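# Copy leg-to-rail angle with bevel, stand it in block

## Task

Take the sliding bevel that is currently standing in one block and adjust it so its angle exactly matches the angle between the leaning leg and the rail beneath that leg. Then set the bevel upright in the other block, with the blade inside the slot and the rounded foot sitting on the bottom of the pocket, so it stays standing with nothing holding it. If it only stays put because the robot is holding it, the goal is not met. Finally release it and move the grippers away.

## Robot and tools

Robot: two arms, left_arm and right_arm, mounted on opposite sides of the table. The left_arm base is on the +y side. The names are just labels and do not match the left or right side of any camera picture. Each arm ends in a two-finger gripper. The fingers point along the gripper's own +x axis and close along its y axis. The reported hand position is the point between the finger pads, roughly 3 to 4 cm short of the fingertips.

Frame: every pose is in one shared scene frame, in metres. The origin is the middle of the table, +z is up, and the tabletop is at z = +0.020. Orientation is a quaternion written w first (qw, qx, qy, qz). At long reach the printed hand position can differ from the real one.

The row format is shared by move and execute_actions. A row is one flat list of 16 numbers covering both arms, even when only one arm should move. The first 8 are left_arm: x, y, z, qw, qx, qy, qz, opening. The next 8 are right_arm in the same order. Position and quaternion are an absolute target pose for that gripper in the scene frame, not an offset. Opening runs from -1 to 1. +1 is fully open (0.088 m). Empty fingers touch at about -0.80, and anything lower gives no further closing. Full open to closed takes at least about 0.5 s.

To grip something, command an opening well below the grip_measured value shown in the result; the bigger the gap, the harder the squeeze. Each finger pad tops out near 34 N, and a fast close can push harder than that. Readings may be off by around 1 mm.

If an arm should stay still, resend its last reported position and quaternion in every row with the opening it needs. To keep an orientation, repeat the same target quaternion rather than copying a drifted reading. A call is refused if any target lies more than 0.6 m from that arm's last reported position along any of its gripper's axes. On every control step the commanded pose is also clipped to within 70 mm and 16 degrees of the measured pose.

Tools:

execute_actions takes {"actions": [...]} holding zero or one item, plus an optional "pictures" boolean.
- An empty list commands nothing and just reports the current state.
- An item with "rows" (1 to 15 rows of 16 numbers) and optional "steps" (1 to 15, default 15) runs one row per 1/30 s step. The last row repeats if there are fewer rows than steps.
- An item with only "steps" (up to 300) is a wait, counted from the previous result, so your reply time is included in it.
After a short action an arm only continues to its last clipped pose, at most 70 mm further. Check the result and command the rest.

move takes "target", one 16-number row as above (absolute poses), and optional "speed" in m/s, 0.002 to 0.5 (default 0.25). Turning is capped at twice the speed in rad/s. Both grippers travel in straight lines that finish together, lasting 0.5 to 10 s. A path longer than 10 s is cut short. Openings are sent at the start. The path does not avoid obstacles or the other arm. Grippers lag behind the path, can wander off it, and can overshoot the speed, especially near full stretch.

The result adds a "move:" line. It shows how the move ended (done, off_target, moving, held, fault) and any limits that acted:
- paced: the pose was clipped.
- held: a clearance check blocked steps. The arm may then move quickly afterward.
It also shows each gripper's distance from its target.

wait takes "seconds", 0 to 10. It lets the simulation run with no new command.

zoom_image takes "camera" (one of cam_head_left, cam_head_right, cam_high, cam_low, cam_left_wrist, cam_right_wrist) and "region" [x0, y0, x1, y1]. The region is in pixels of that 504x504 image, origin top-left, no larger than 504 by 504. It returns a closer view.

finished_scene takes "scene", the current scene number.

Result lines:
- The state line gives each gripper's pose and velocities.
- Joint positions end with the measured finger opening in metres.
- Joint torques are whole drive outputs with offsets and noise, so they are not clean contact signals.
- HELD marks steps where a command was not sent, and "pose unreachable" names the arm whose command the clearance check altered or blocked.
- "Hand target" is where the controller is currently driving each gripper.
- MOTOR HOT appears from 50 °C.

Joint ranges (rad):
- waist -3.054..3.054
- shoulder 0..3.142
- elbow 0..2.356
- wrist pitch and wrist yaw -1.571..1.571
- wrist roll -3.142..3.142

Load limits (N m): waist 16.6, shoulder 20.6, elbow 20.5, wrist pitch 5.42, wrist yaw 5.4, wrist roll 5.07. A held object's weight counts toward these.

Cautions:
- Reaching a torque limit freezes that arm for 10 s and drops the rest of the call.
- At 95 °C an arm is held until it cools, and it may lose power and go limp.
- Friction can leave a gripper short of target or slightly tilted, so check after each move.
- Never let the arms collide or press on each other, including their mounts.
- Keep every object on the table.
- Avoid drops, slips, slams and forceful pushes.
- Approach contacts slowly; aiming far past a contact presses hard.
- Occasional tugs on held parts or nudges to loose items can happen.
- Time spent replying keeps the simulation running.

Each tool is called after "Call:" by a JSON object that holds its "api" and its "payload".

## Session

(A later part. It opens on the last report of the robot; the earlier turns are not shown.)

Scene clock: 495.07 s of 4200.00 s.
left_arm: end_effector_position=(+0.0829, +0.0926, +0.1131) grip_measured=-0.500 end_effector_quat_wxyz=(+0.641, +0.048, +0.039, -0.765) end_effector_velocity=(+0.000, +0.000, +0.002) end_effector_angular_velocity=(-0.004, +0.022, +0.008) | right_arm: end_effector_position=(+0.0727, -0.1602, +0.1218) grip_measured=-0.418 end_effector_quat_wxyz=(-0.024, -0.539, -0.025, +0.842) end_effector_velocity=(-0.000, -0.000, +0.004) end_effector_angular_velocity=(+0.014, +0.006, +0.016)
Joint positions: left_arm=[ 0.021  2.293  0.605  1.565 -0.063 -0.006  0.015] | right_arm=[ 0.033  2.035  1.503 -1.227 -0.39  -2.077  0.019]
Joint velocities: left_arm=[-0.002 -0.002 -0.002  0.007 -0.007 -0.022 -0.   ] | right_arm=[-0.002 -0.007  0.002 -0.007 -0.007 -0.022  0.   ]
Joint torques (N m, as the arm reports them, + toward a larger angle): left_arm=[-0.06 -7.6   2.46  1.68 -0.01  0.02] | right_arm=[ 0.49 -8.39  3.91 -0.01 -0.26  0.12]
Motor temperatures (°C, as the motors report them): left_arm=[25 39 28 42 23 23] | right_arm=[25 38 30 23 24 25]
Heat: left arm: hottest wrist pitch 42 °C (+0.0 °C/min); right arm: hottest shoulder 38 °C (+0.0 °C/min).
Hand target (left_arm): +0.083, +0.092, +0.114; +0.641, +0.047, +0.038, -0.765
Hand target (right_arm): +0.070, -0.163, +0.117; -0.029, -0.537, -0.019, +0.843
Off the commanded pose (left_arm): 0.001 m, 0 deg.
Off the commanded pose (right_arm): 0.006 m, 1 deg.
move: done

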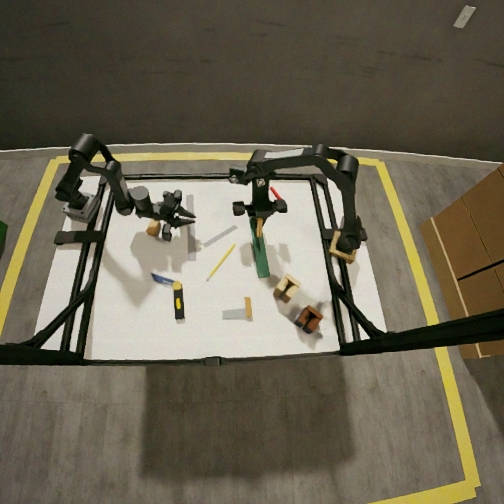

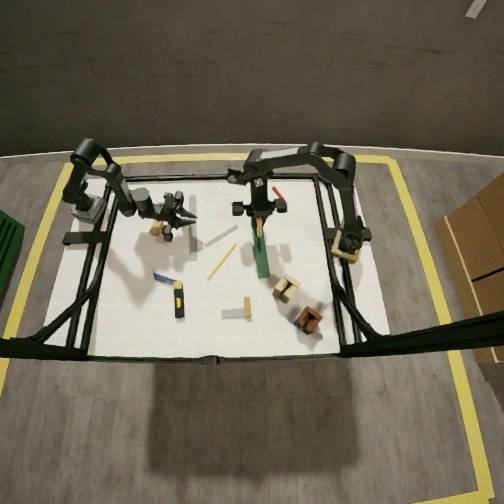

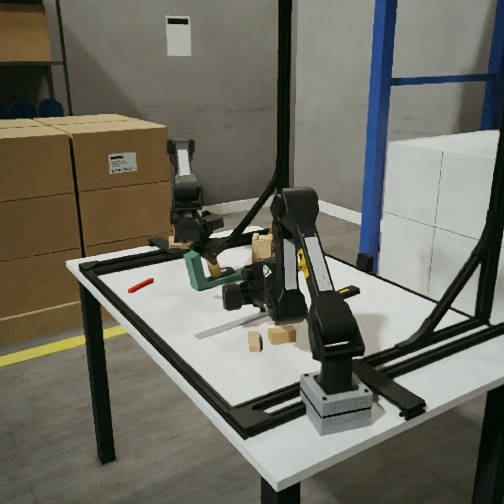

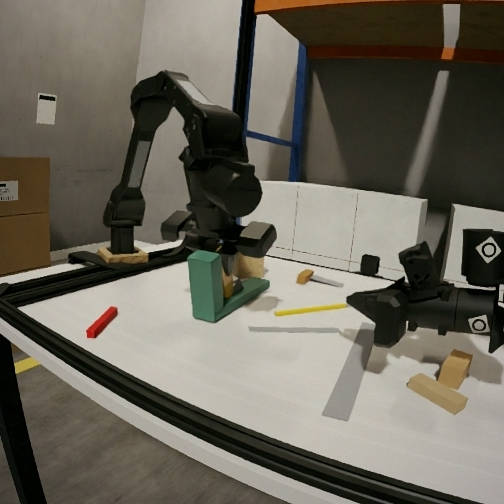

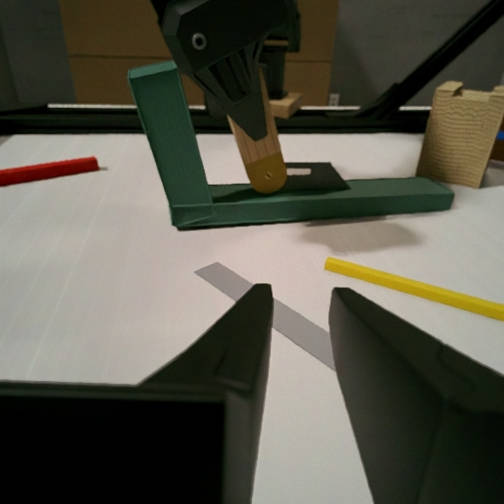

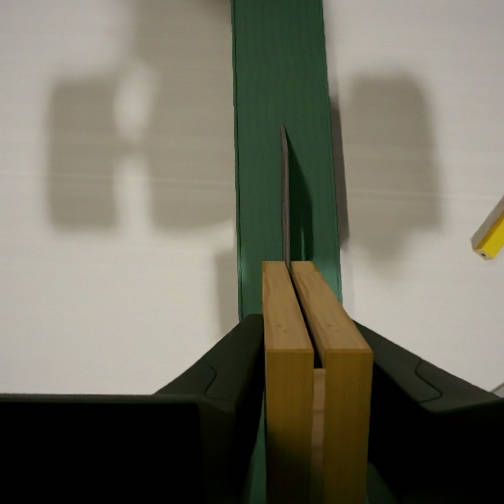

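Call:
{"api": "execute_actions", "payload": {"actions": [{"rows":[[0.0828,0.0925,0.114,0.641,0.047,0.038,-0.765,-0.5,0.0715,-0.1605,0.120,-0.025,-0.539,-0.024,0.842,-0.55],[0.0828,0.0925,0.114,0.641,0.047,0.038,-0.765,-0.5,0.0715,-0.1605,0.120,-0.025,-0.539,-0.024,0.842,-0.5],[0.0828,0.0925,0.114,0.641,0.047,0.038,-0.765,-0.5,0.0715,-0.1605,0.120,-0.025,-0.539,-0.024,0.842,-0.46],[0.0828,0.0925,0.114,0.641,0.047,0.038,-0.765,-0.5,0.0715,-0.1605,0.120,-0.025,-0.539,-0.024,0.842,-0.44],[0.0828,0.0925,0.114,0.641,0.047,0.038,-0.765,-0.5,0.0715,-0.1605,0.120,-0.025,-0.539,-0.024,0.842,-0.42],[0.0828,0.0925,0.114,0.641,0.047,0.038,-0.765,-0.5,0.0715,-0.1605,0.120,-0.025,-0.539,-0.024,0.842,-0.40],[0.0828,0.0925,0.114,0.641,0.047,0.038,-0.765,-0.5,0.0715,-0.1605,0.120,-0.025,-0.539,-0.024,0.842,-0.38],[0.0828,0.0925,0.114,0.641,0.047,0.038,-0.765,-0.5,0.0715,-0.1605,0.120,-0.025,-0.539,-0.024,0.842,-0.36],[0.0828,0.0925,0.114,0.641,0.047,0.038,-0.765,-0.5,0.0715,-0.1605,0.120,-0.025,-0.539,-0.024,0.842,-0.34],[0.0828,0.0925,0.114,0.641,0.047,0.038,-0.765,-0.5,0.0715,-0.1605,0.120,-0.025,-0.539,-0.024,0.842,-0.32],[0.0828,0.0925,0.114,0.641,0.047,0.038,-0.765,-0.5,0.0715,-0.1605,0.120,-0.025,-0.539,-0.024,0.842,-0.30]],"steps":15}]}}

Call:
{"api": "zoom_image", "payload": {"camera": "cam_left_wrist", "region": [120,0,420,240]}}

Scene clock: 555.57 s of 4200.00 s.
left_arm: end_effector_position=(+0.0830, +0.0927, +0.1132) grip_measured=-0.500 end_effector_quat_wxyz=(+0.641, +0.048, +0.039, -0.765) end_effector_velocity=(+0.000, +0.001, -0.003) end_effector_angular_velocity=(+0.013, +0.003, +0.006) | right_arm: end_effector_position=(+0.0718, -0.1607, +0.1203) grip_measured=-0.315 end_effector_quat_wxyz=(-0.025, -0.538, -0.024, +0.842) end_effector_velocity=(+0.002, +0.000, -0.000) end_effector_angular_velocity=(+0.007, -0.009, +0.006)
Joint positions: left_arm=[ 0.021  2.293  0.604  1.565 -0.063 -0.006  0.015] | right_arm=[ 0.035  2.037  1.498 -1.224 -0.39  -2.075  0.024]
Joint velocities: left_arm=[-0.002  0.002 -0.002 -0.007 -0.007 -0.007 -0.   ] | right_arm=[-0.002 -0.002 -0.002  0.007  0.007 -0.007  0.007]
Joint torques (N m, as the arm reports them, + toward a larger angle): left_arm=[-0.07 -7.57  2.49  1.68 -0.01  0.02] | right_arm=[ 0.13 -9.15  5.37 -0.1  -0.32  0.05]
Motor temperatures (°C, as the motors report them): left_arm=[25 39 28 42 23 23] | right_arm=[25 40 30 23 24 25]
Heat: left arm: hottest wrist pitch 42 °C (+0.0 °C/min); right arm: hottest shoulder 40 °C (+2.0 °C/min).
Hand target (left_arm): +0.083, +0.093, +0.114; +0.641, +0.047, +0.038, -0.765
Hand target (right_arm): +0.072, -0.160, +0.120; -0.025, -0.539, -0.024, +0.842
Off the commanded pose (left_arm): 0.001 m, 0 deg.
Off the commanded pose (right_arm): 0.000 m, 0 deg.
Steps of this call (steps 1 to 1800: nothing new was sent; steps 1801 to 1815: all 15 steps of this action). Readings (end_effector_position):
1801: left_arm (+0.0830, +0.0927, +0.1132) | right_arm (+0.0717, -0.1609, +0.1203)
1802: left_arm (+0.0830, +0.0927, +0.1132) | right_arm (+0.0717, -0.1609, +0.1203)
1804: left_arm (+0.0830, +0.0927, +0.1132) | right_arm (+0.0717, -0.1609, +0.1203)
1808: left_arm (+0.0830, +0.0927, +0.1132) | right_arm (+0.0718, -0.1607, +0.1203)
1815: the state above

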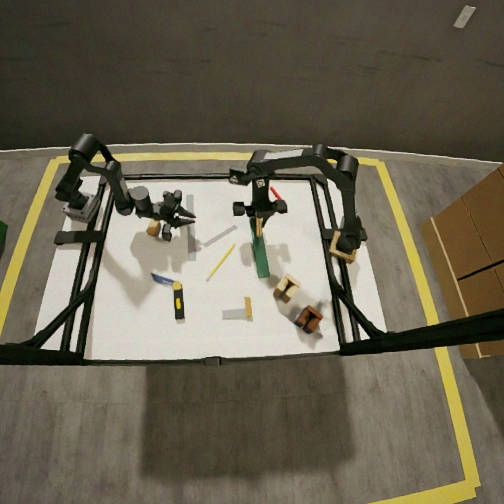

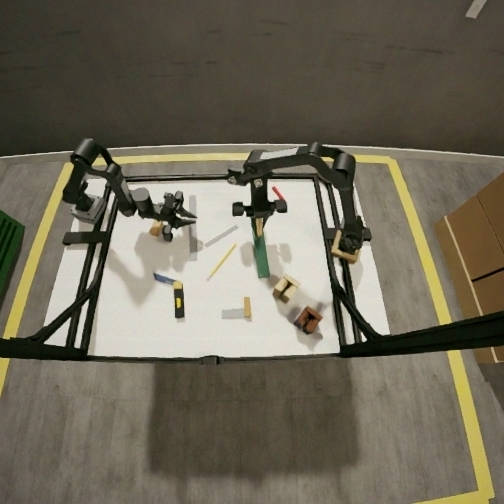

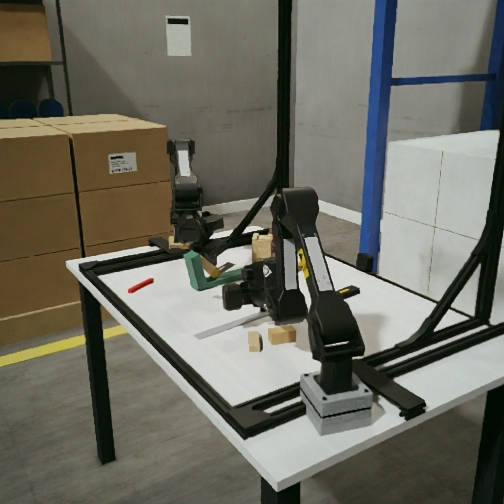

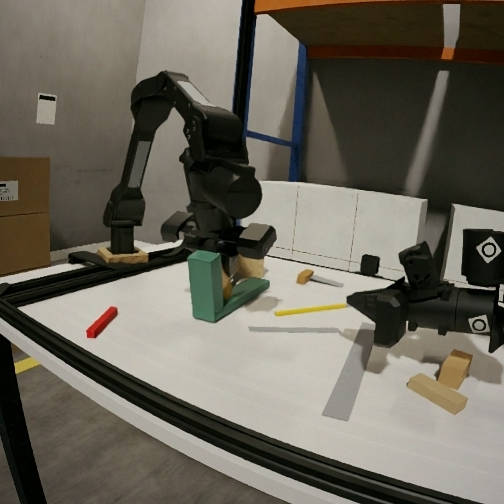

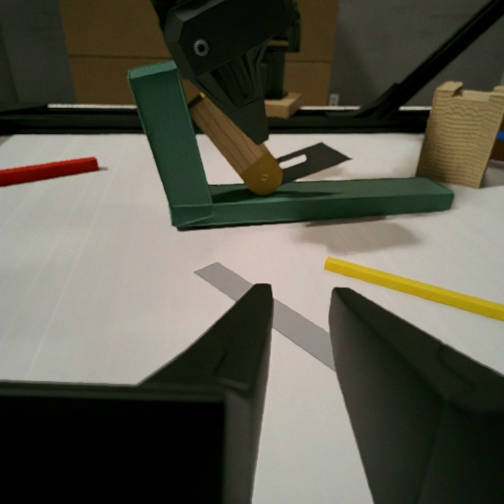

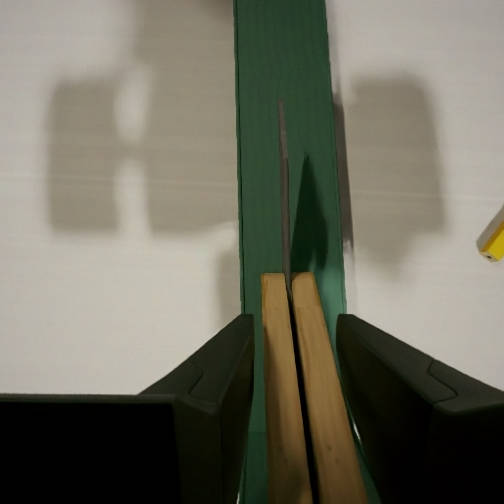

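Region (120, 0, 420, 240) of cam_left_wrist's 504x504 image, scaled by 1.680, with more detail than that image has; it fills the top 403 rows of this view, and the rest is white.

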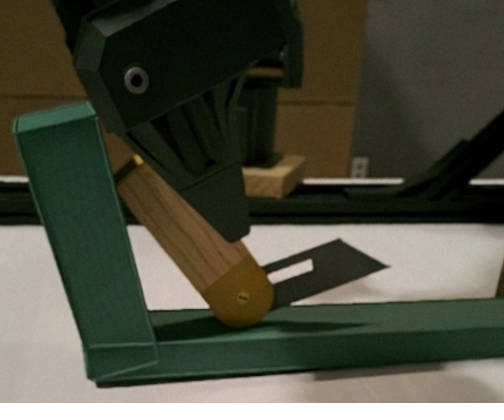

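Call:
{"api": "move", "payload": {"target": [0.0828,0.0925,0.114,0.641,0.047,0.038,-0.765,-0.5,0.055,-0.1618,0.165,-0.027,-0.68,-0.024,0.732,-0.3], "speed": 0.05}}

Call:
{"api": "move", "payload": {"target": [0.0828,0.0925,0.114,0.641,0.047,0.038,-0.765,-0.5,0.028,-0.1637,0.145,-0.0212,-0.7929,-0.0277,0.6084,-0.53], "speed": 0.05}}

Scene clock: 617.27 s of 4200.00 s.
left_arm: end_effector_position=(+0.0830, +0.0927, +0.1132) grip_measured=-0.500 end_effector_quat_wxyz=(+0.641, +0.048, +0.039, -0.765) end_effector_velocity=(+0.001, +0.002, -0.006) end_effector_angular_velocity=(+0.025, -0.014, +0.004) | right_arm: end_effector_position=(+0.0555, -0.1613, +0.1605) grip_measured=-0.300 end_effector_quat_wxyz=(+0.031, +0.677, +0.020, -0.735) end_effector_velocity=(+0.004, -0.003, +0.000) end_effector_angular_velocity=(-0.011, -0.020, +0.006)
Joint positions: left_arm=[ 0.021  2.293  0.604  1.565 -0.063 -0.006  0.015] | right_arm=[ 0.215  1.874  1.492 -1.224 -0.075 -1.859  0.024]
Joint velocities: left_arm=[-0.002 -0.002 -0.007 -0.022 -0.007  0.007 -0.   ] | right_arm=[-0.002 -0.002 -0.002 -0.007  0.022 -0.007  0.   ]
Joint torques (N m, as the arm reports them, + toward a larger angle): left_arm=[-0.06 -7.55  2.5   1.68 -0.01  0.02] | right_arm=[  0.26 -10.18   6.33  -0.13   0.     0.13]
Motor temperatures (°C, as the motors report them): left_arm=[25 40 28 42 23 23] | right_arm=[25 42 30 23 24 25]
Heat: left arm: hottest wrist pitch 42 °C (+0.0 °C/min); right arm: hottest shoulder 42 °C (+2.0 °C/min).
Hand target (left_arm): +0.083, +0.092, +0.114; +0.641, +0.047, +0.038, -0.765
Hand target (right_arm): +0.055, -0.161, +0.166; +0.026, +0.680, +0.024, -0.732
Off the commanded pose (left_arm): 0.001 m, 0 deg.
Off the commanded pose (right_arm): 0.005 m, 1 deg.
After step 90, 54.87 s passed at rest.
move: done

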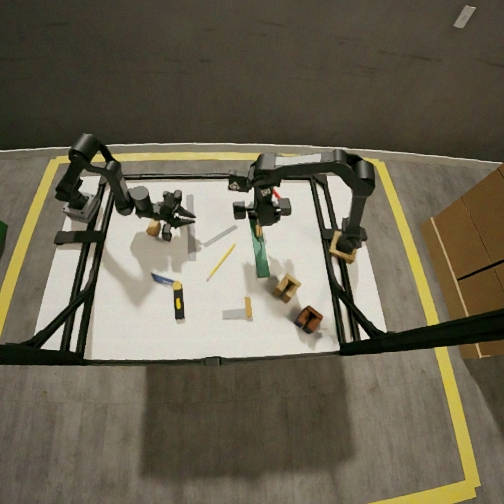

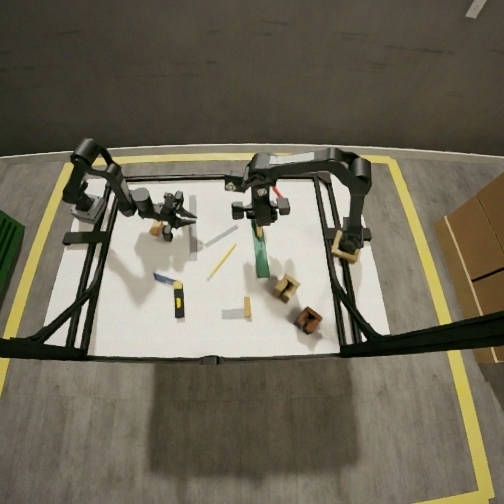

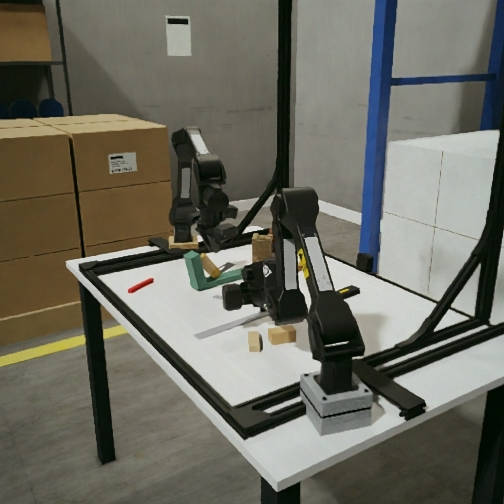

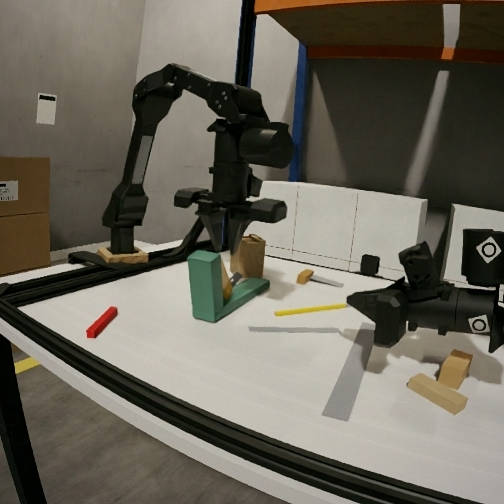

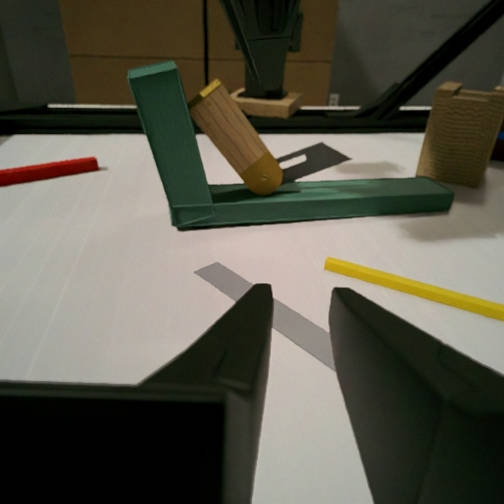

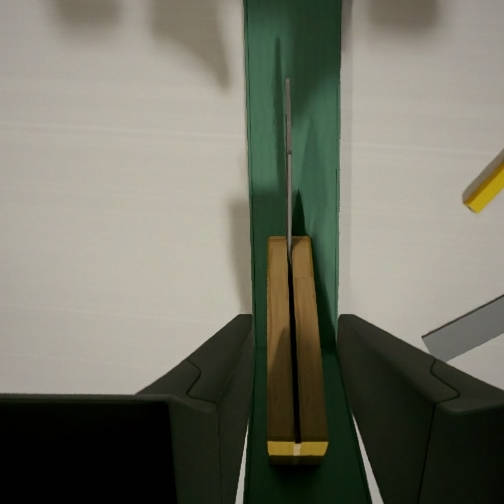

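Scene clock: 620.93 s of 4200.00 s.
left_arm: end_effector_position=(+0.0830, +0.0927, +0.1132) grip_measured=-0.500 end_effector_quat_wxyz=(+0.641, +0.048, +0.039, -0.765) end_effector_velocity=(-0.002, +0.001, -0.001) end_effector_angular_velocity=(+0.009, +0.006, -0.009) | right_arm: end_effector_position=(+0.0280, -0.1619, +0.1432) grip_measured=-0.530 end_effector_quat_wxyz=(+0.024, +0.791, +0.026, -0.610) end_effector_velocity=(+0.000, +0.001, +0.000) end_effector_angular_velocity=(+0.009, -0.007, -0.005)
Joint positions: left_arm=[ 0.021  2.293  0.604  1.565 -0.063 -0.006  0.015] | right_arm=[ 0.442  1.829  1.347 -1.079  0.256 -1.633  0.013]
Joint velocities: left_arm=[-0.002 -0.002 -0.002 -0.007  0.007 -0.007 -0.   ] | right_arm=[ 0.002 -0.002 -0.002  0.007  0.007  0.007  0.   ]
Joint torques (N m, as the arm reports them, + toward a larger angle): left_arm=[-0.09 -7.54  2.49  1.67 -0.01  0.03] | right_arm=[ 0.37 -9.77  4.73  0.26  0.23  0.1 ]
Motor temperatures (°C, as the motors report them): left_arm=[25 40 28 42 23 23] | right_arm=[25 42 30 23 24 25]
Heat: left arm: hottest wrist pitch 42 °C (+0.0 °C/min); right arm: hottest shoulder 42 °C (+2.0 °C/min).
Hand target (left_arm): +0.083, +0.092, +0.114; +0.641, +0.047, +0.038, -0.765
Hand target (right_arm): +0.027, -0.164, +0.145; +0.021, +0.793, +0.028, -0.609
Off the commanded pose (left_arm): 0.001 m, 0 deg.
Off the commanded pose (right_arm): 0.003 m, 0 deg.
move: done

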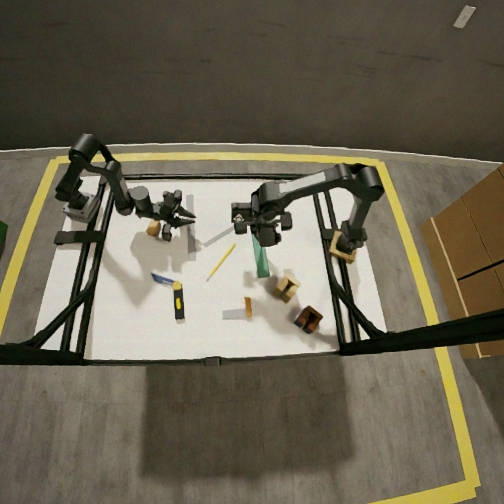

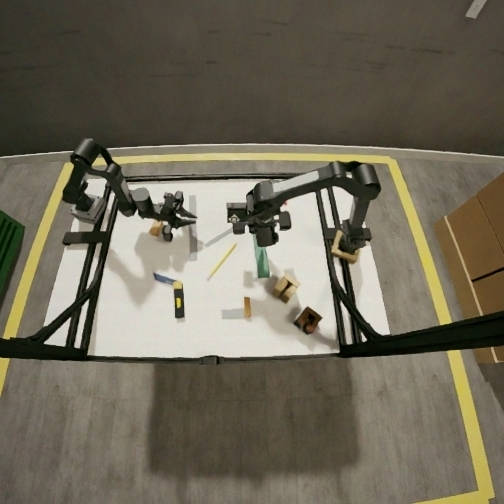

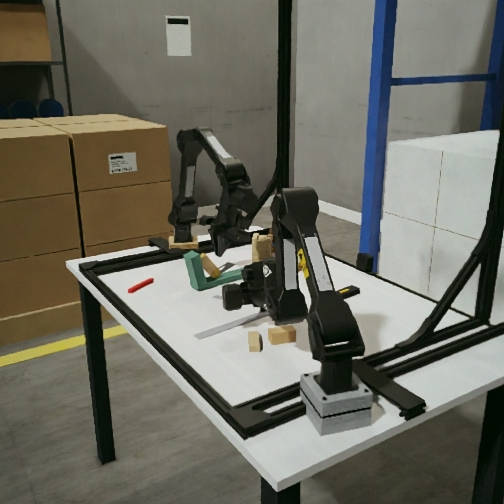

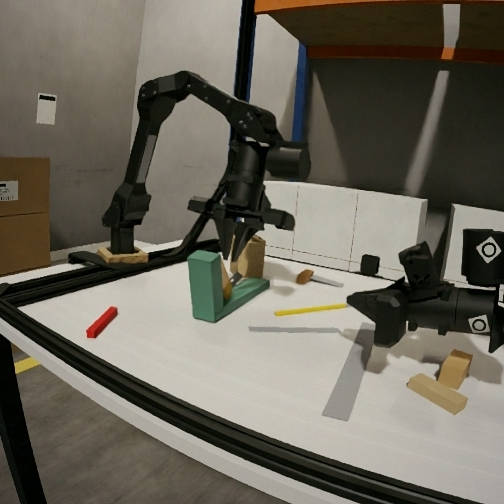

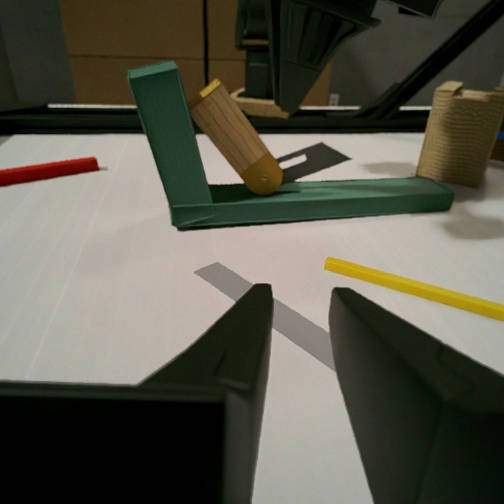

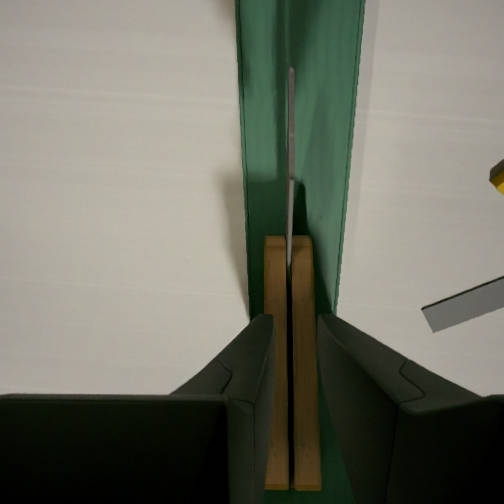

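Call:
{"api": "move", "payload": {"target": [0.0828,0.0925,0.114,0.641,0.047,0.038,-0.765,-0.5,0.028,-0.1637,0.113,-0.0212,-0.7929,-0.0277,0.6084,-0.53], "speed": 0.02}}

Call:
{"api": "zoom_image", "payload": {"camera": "cam_left_wrist", "region": [120,0,420,240]}}

Scene clock: 638.73 s of 4200.00 s.
left_arm: end_effector_position=(+0.0828, +0.0927, +0.1132) grip_measured=-0.500 end_effector_quat_wxyz=(+0.641, +0.048, +0.039, -0.765) end_effector_velocity=(-0.002, +0.002, +0.001) end_effector_angular_velocity=(-0.003, -0.006, -0.011) | right_arm: end_effector_position=(+0.0284, -0.1612, +0.1191) grip_measured=-0.530 end_effector_quat_wxyz=(+0.014, +0.792, +0.033, -0.609) end_effector_velocity=(+0.002, -0.002, +0.000) end_effector_angular_velocity=(-0.009, -0.008, +0.004)
Joint positions: left_arm=[ 0.02   2.293  0.604  1.565 -0.063 -0.006  0.015] | right_arm=[ 0.442  1.839  1.259 -0.957  0.259 -1.632  0.013]
Joint velocities: left_arm=[-0.002 -0.002 -0.007  0.007  0.007  0.007 -0.   ] | right_arm=[-0.002 -0.002 -0.002 -0.007  0.007 -0.007  0.   ]
Joint torques (N m, as the arm reports them, + toward a larger angle): left_arm=[-0.07 -7.57  2.51  1.67 -0.01  0.02] | right_arm=[ 0.18 -6.55  4.65  0.3   0.23  0.07]
Motor temperatures (°C, as the motors report them): left_arm=[25 40 27 42 23 23] | right_arm=[25 42 30 23 24 25]
Heat: left arm: hottest wrist pitch 42 °C (+0.0 °C/min); right arm: hottest shoulder 42 °C (+2.0 °C/min).
Hand target (left_arm): +0.083, +0.093, +0.114; +0.641, +0.047, +0.038, -0.765
Hand target (right_arm): +0.028, -0.164, +0.113; +0.021, +0.793, +0.028, -0.608
Off the commanded pose (left_arm): 0.001 m, 0 deg.
Off the commanded pose (right_arm): 0.007 m, 1 deg.
After step 90, 13.03 s passed at rest.
move: done

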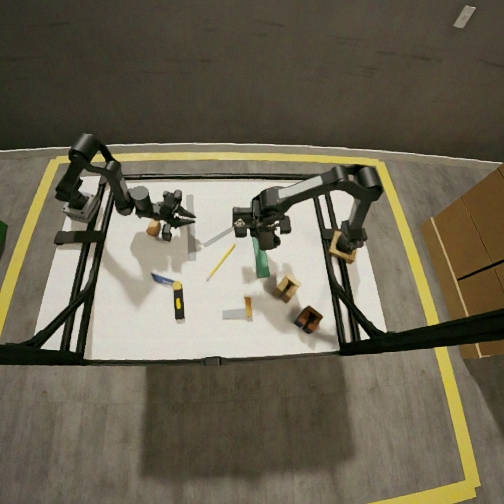

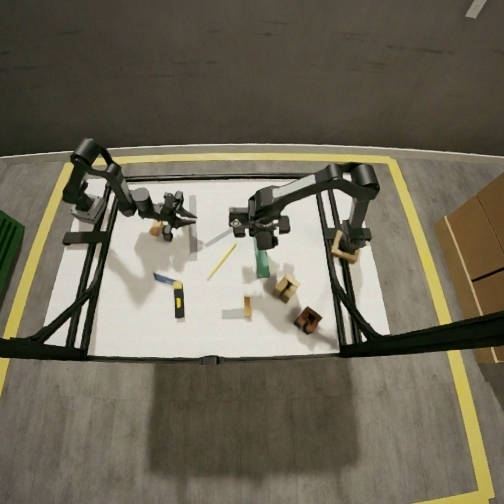

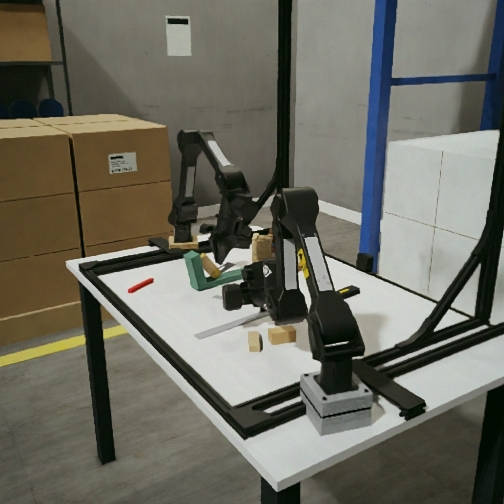

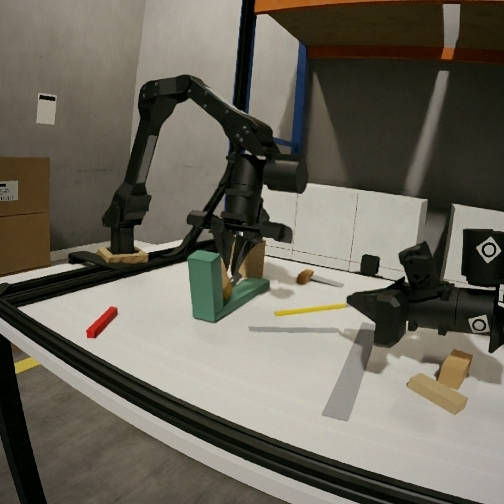

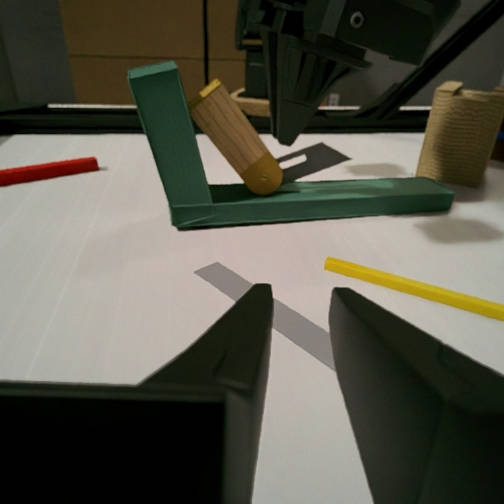

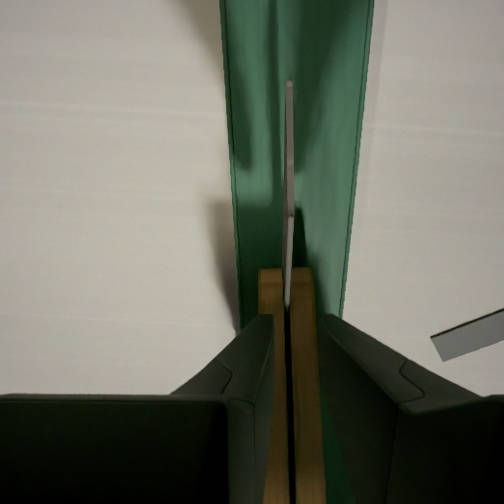

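Region (120, 0, 420, 240) of cam_left_wrist's 504x504 image, scaled by 1.680, with more detail than that image has; it fills the top 403 rows of this view, and the rest is white.

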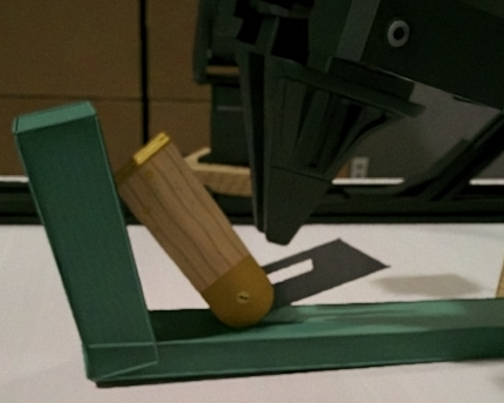

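Call:
{"api": "execute_actions", "payload": {"actions": []}}

Call:
{"api": "zoom_image", "payload": {"camera": "cam_left_wrist", "region": [120, 0, 420, 240]}}

Scene clock: 667.17 s of 4200.00 s.
left_arm: end_effector_position=(+0.0828, +0.0927, +0.1132) grip_measured=-0.500 end_effector_quat_wxyz=(+0.641, +0.048, +0.039, -0.765) end_effector_velocity=(+0.002, -0.001, +0.000) end_effector_angular_velocity=(+0.003, +0.004, +0.020) | right_arm: end_effector_position=(+0.0282, -0.1612, +0.1189) grip_measured=-0.530 end_effector_quat_wxyz=(+0.014, +0.792, +0.033, -0.609) end_effector_velocity=(-0.000, -0.001, -0.003) end_effector_angular_velocity=(-0.008, +0.007, +0.019)
Joint positions: left_arm=[ 0.02   2.293  0.604  1.565 -0.063 -0.006  0.015] | right_arm=[ 0.442  1.839  1.259 -0.956  0.259 -1.632  0.013]
Joint velocities: left_arm=[-0.002 -0.002  0.002 -0.007 -0.022 -0.007 -0.   ] | right_arm=[-0.002  0.002 -0.007  0.007 -0.007 -0.022 -0.   ]
Joint torques (N m, as the arm reports them, + toward a larger angle): left_arm=[-0.07 -7.54  2.49  1.68 -0.01  0.02] | right_arm=[ 0.17 -6.61  4.68  0.28  0.23  0.07]
Motor temperatures (°C, as the motors report them): left_arm=[25 40 27 42 23 23] | right_arm=[25 39 30 24 24 25]
Heat: left arm: hottest wrist pitch 42 °C (+0.0 °C/min); right arm: hottest shoulder 39 °C (-2.0 °C/min).
Hand target (left_arm): +0.083, +0.093, +0.114; +0.641, +0.047, +0.038, -0.765
Hand target (right_arm): +0.028, -0.164, +0.113; +0.021, +0.793, +0.028, -0.608
Off the commanded pose (left_arm): 0.001 m, 0 deg.
Off the commanded pose (right_arm): 0.006 m, 1 deg.
Steps of this call (steps 1 to 90: nothing new was sent; then 25.43 s passed at rest). Readings (end_effector_position):
1: left_arm (+0.0828, +0.0927, +0.1132) | right_arm (+0.0284, -0.1611, +0.1191)
2: left_arm (+0.0828, +0.0927, +0.1132) | right_arm (+0.0284, -0.1611, +0.1191)
4: left_arm (+0.0828, +0.0927, +0.1132) | right_arm (+0.0284, -0.1611, +0.1191)
8: left_arm (+0.0828, +0.0927, +0.1132) | right_arm (+0.0284, -0.1611, +0.1191)
90: the state above

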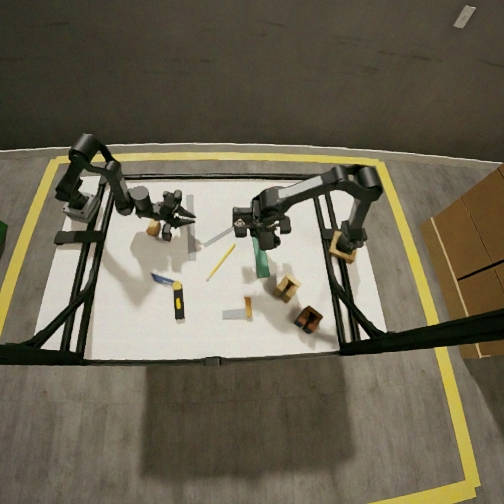

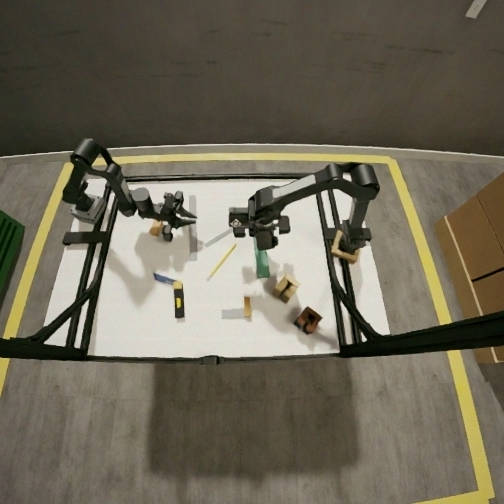

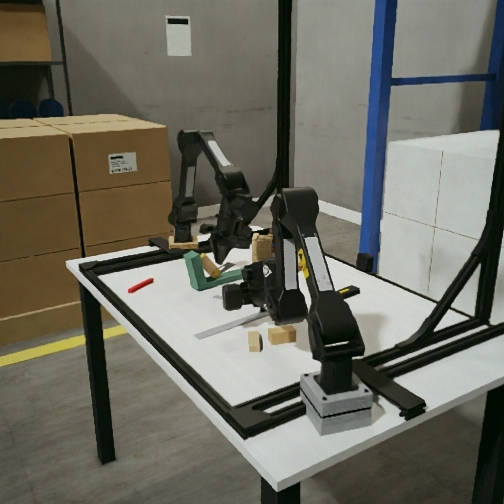

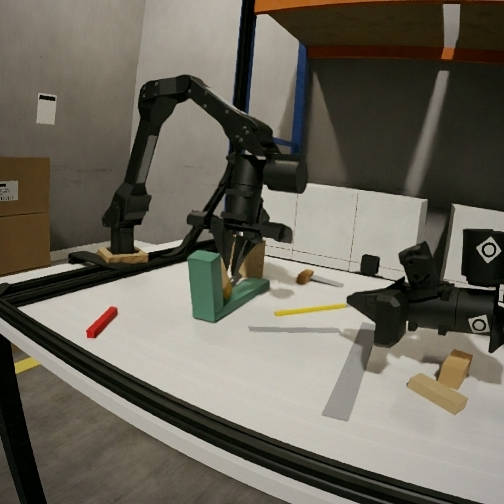

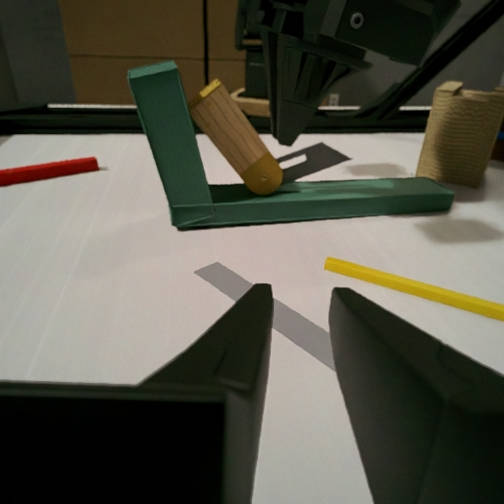

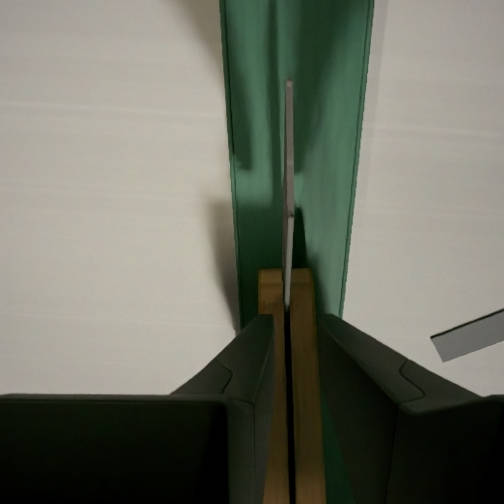

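Region (120, 0, 420, 240) of cam_left_wrist's 504x504 image, scaled by 1.680, with more detail than that image has; it fills the top 403 rows of this view, and the rest is white.

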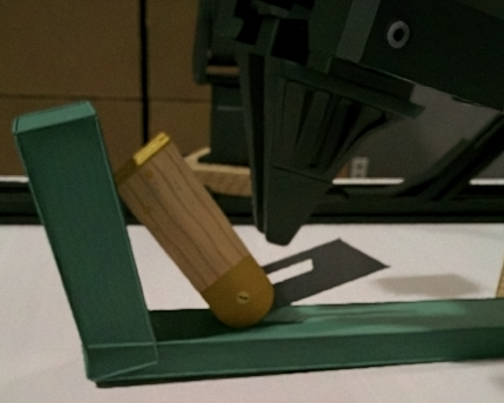

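Call:
{"api": "move", "payload": {"target": [0.0828,0.0925,0.114,0.641,0.047,0.038,-0.765,-0.5,0.028,-0.1637,0.103,-0.0212,-0.7929,-0.0277,0.6084,-0.53], "speed": 0.02}}

Call:
{"api": "zoom_image", "payload": {"camera": "cam_left_wrist", "region": [120, 0, 420, 240]}}

Scene clock: 685.93 s of 4200.00 s.
left_arm: end_effector_position=(+0.0828, +0.0927, +0.1132) grip_measured=-0.500 end_effector_quat_wxyz=(+0.641, +0.048, +0.039, -0.765) end_effector_velocity=(-0.000, -0.001, +0.000) end_effector_angular_velocity=(+0.003, +0.006, +0.006) | right_arm: end_effector_position=(+0.0282, -0.1609, +0.1090) grip_measured=-0.530 end_effector_quat_wxyz=(+0.014, +0.792, +0.033, -0.609) end_effector_velocity=(-0.002, +0.005, +0.001) end_effector_angular_velocity=(+0.028, +0.023, -0.009)
Joint positions: left_arm=[ 0.02   2.293  0.604  1.565 -0.063 -0.006  0.015] | right_arm=[ 0.442  1.854  1.235 -0.918  0.259 -1.632  0.013]
Joint velocities: left_arm=[-0.002 -0.002  0.002 -0.007 -0.007 -0.007 -0.   ] | right_arm=[-0.002 -0.002  0.002  0.022 -0.022  0.007 -0.   ]
Joint torques (N m, as the arm reports them, + toward a larger angle): left_arm=[-0.03 -7.54  2.5   1.66  0.    0.02] | right_arm=[ 0.17 -6.58  4.59  0.28  0.22  0.06]
Motor temperatures (°C, as the motors report them): left_arm=[25 40 27 43 23 23] | right_arm=[25 38 30 24 24 25]
Heat: left arm: hottest wrist pitch 43 °C (+1.0 °C/min); right arm: hottest shoulder 38 °C (-4.0 °C/min).
Hand target (left_arm): +0.083, +0.092, +0.114; +0.641, +0.047, +0.038, -0.765
Hand target (right_arm): +0.028, -0.164, +0.103; +0.021, +0.793, +0.028, -0.608
Off the commanded pose (left_arm): 0.001 m, 0 deg.
Off the commanded pose (right_arm): 0.007 m, 1 deg.
After step 90, 14.70 s passed at rest.
move: done

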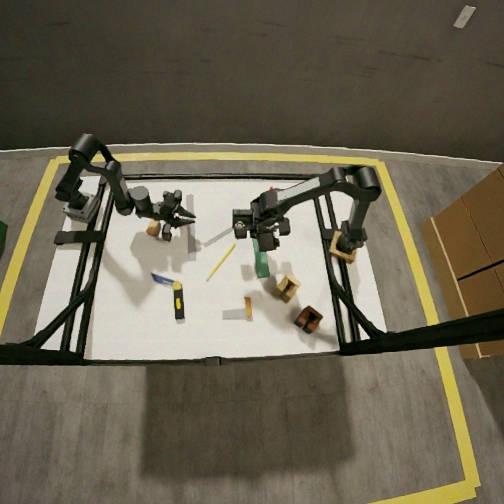

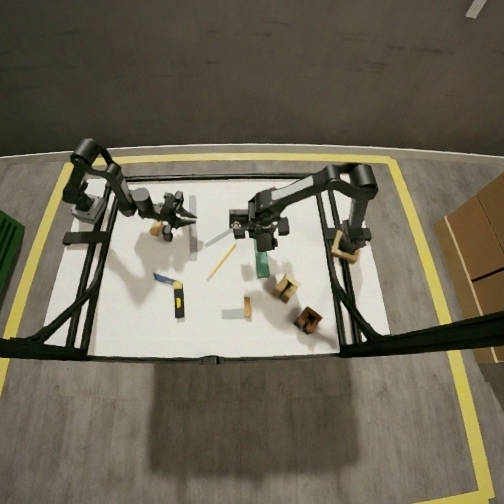

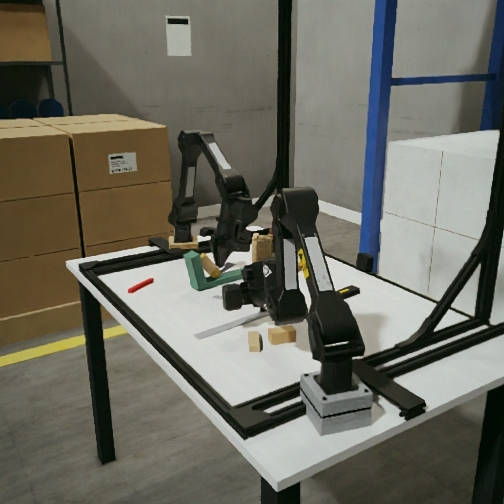

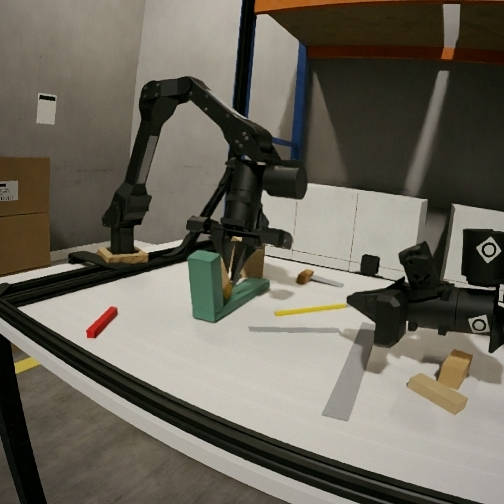

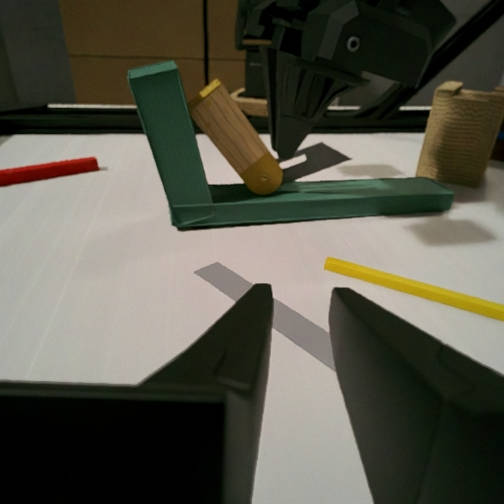

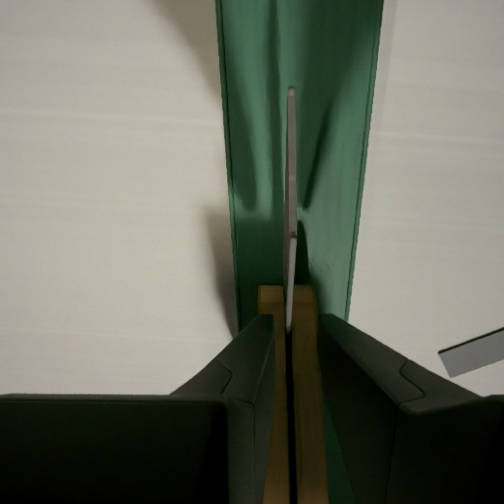

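Region (120, 0, 420, 240) of cam_left_wrist's 504x504 image, scaled by 1.680, with more detail than that image has; it fills the top 403 rows of this view, and the rest is white.

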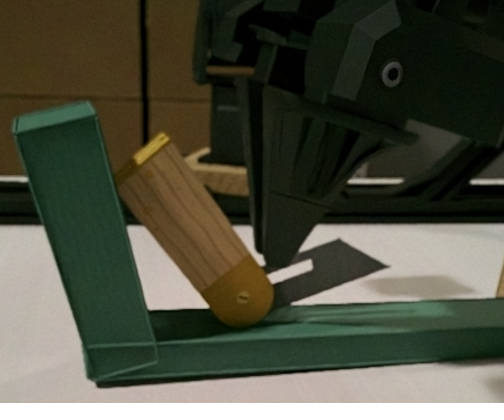

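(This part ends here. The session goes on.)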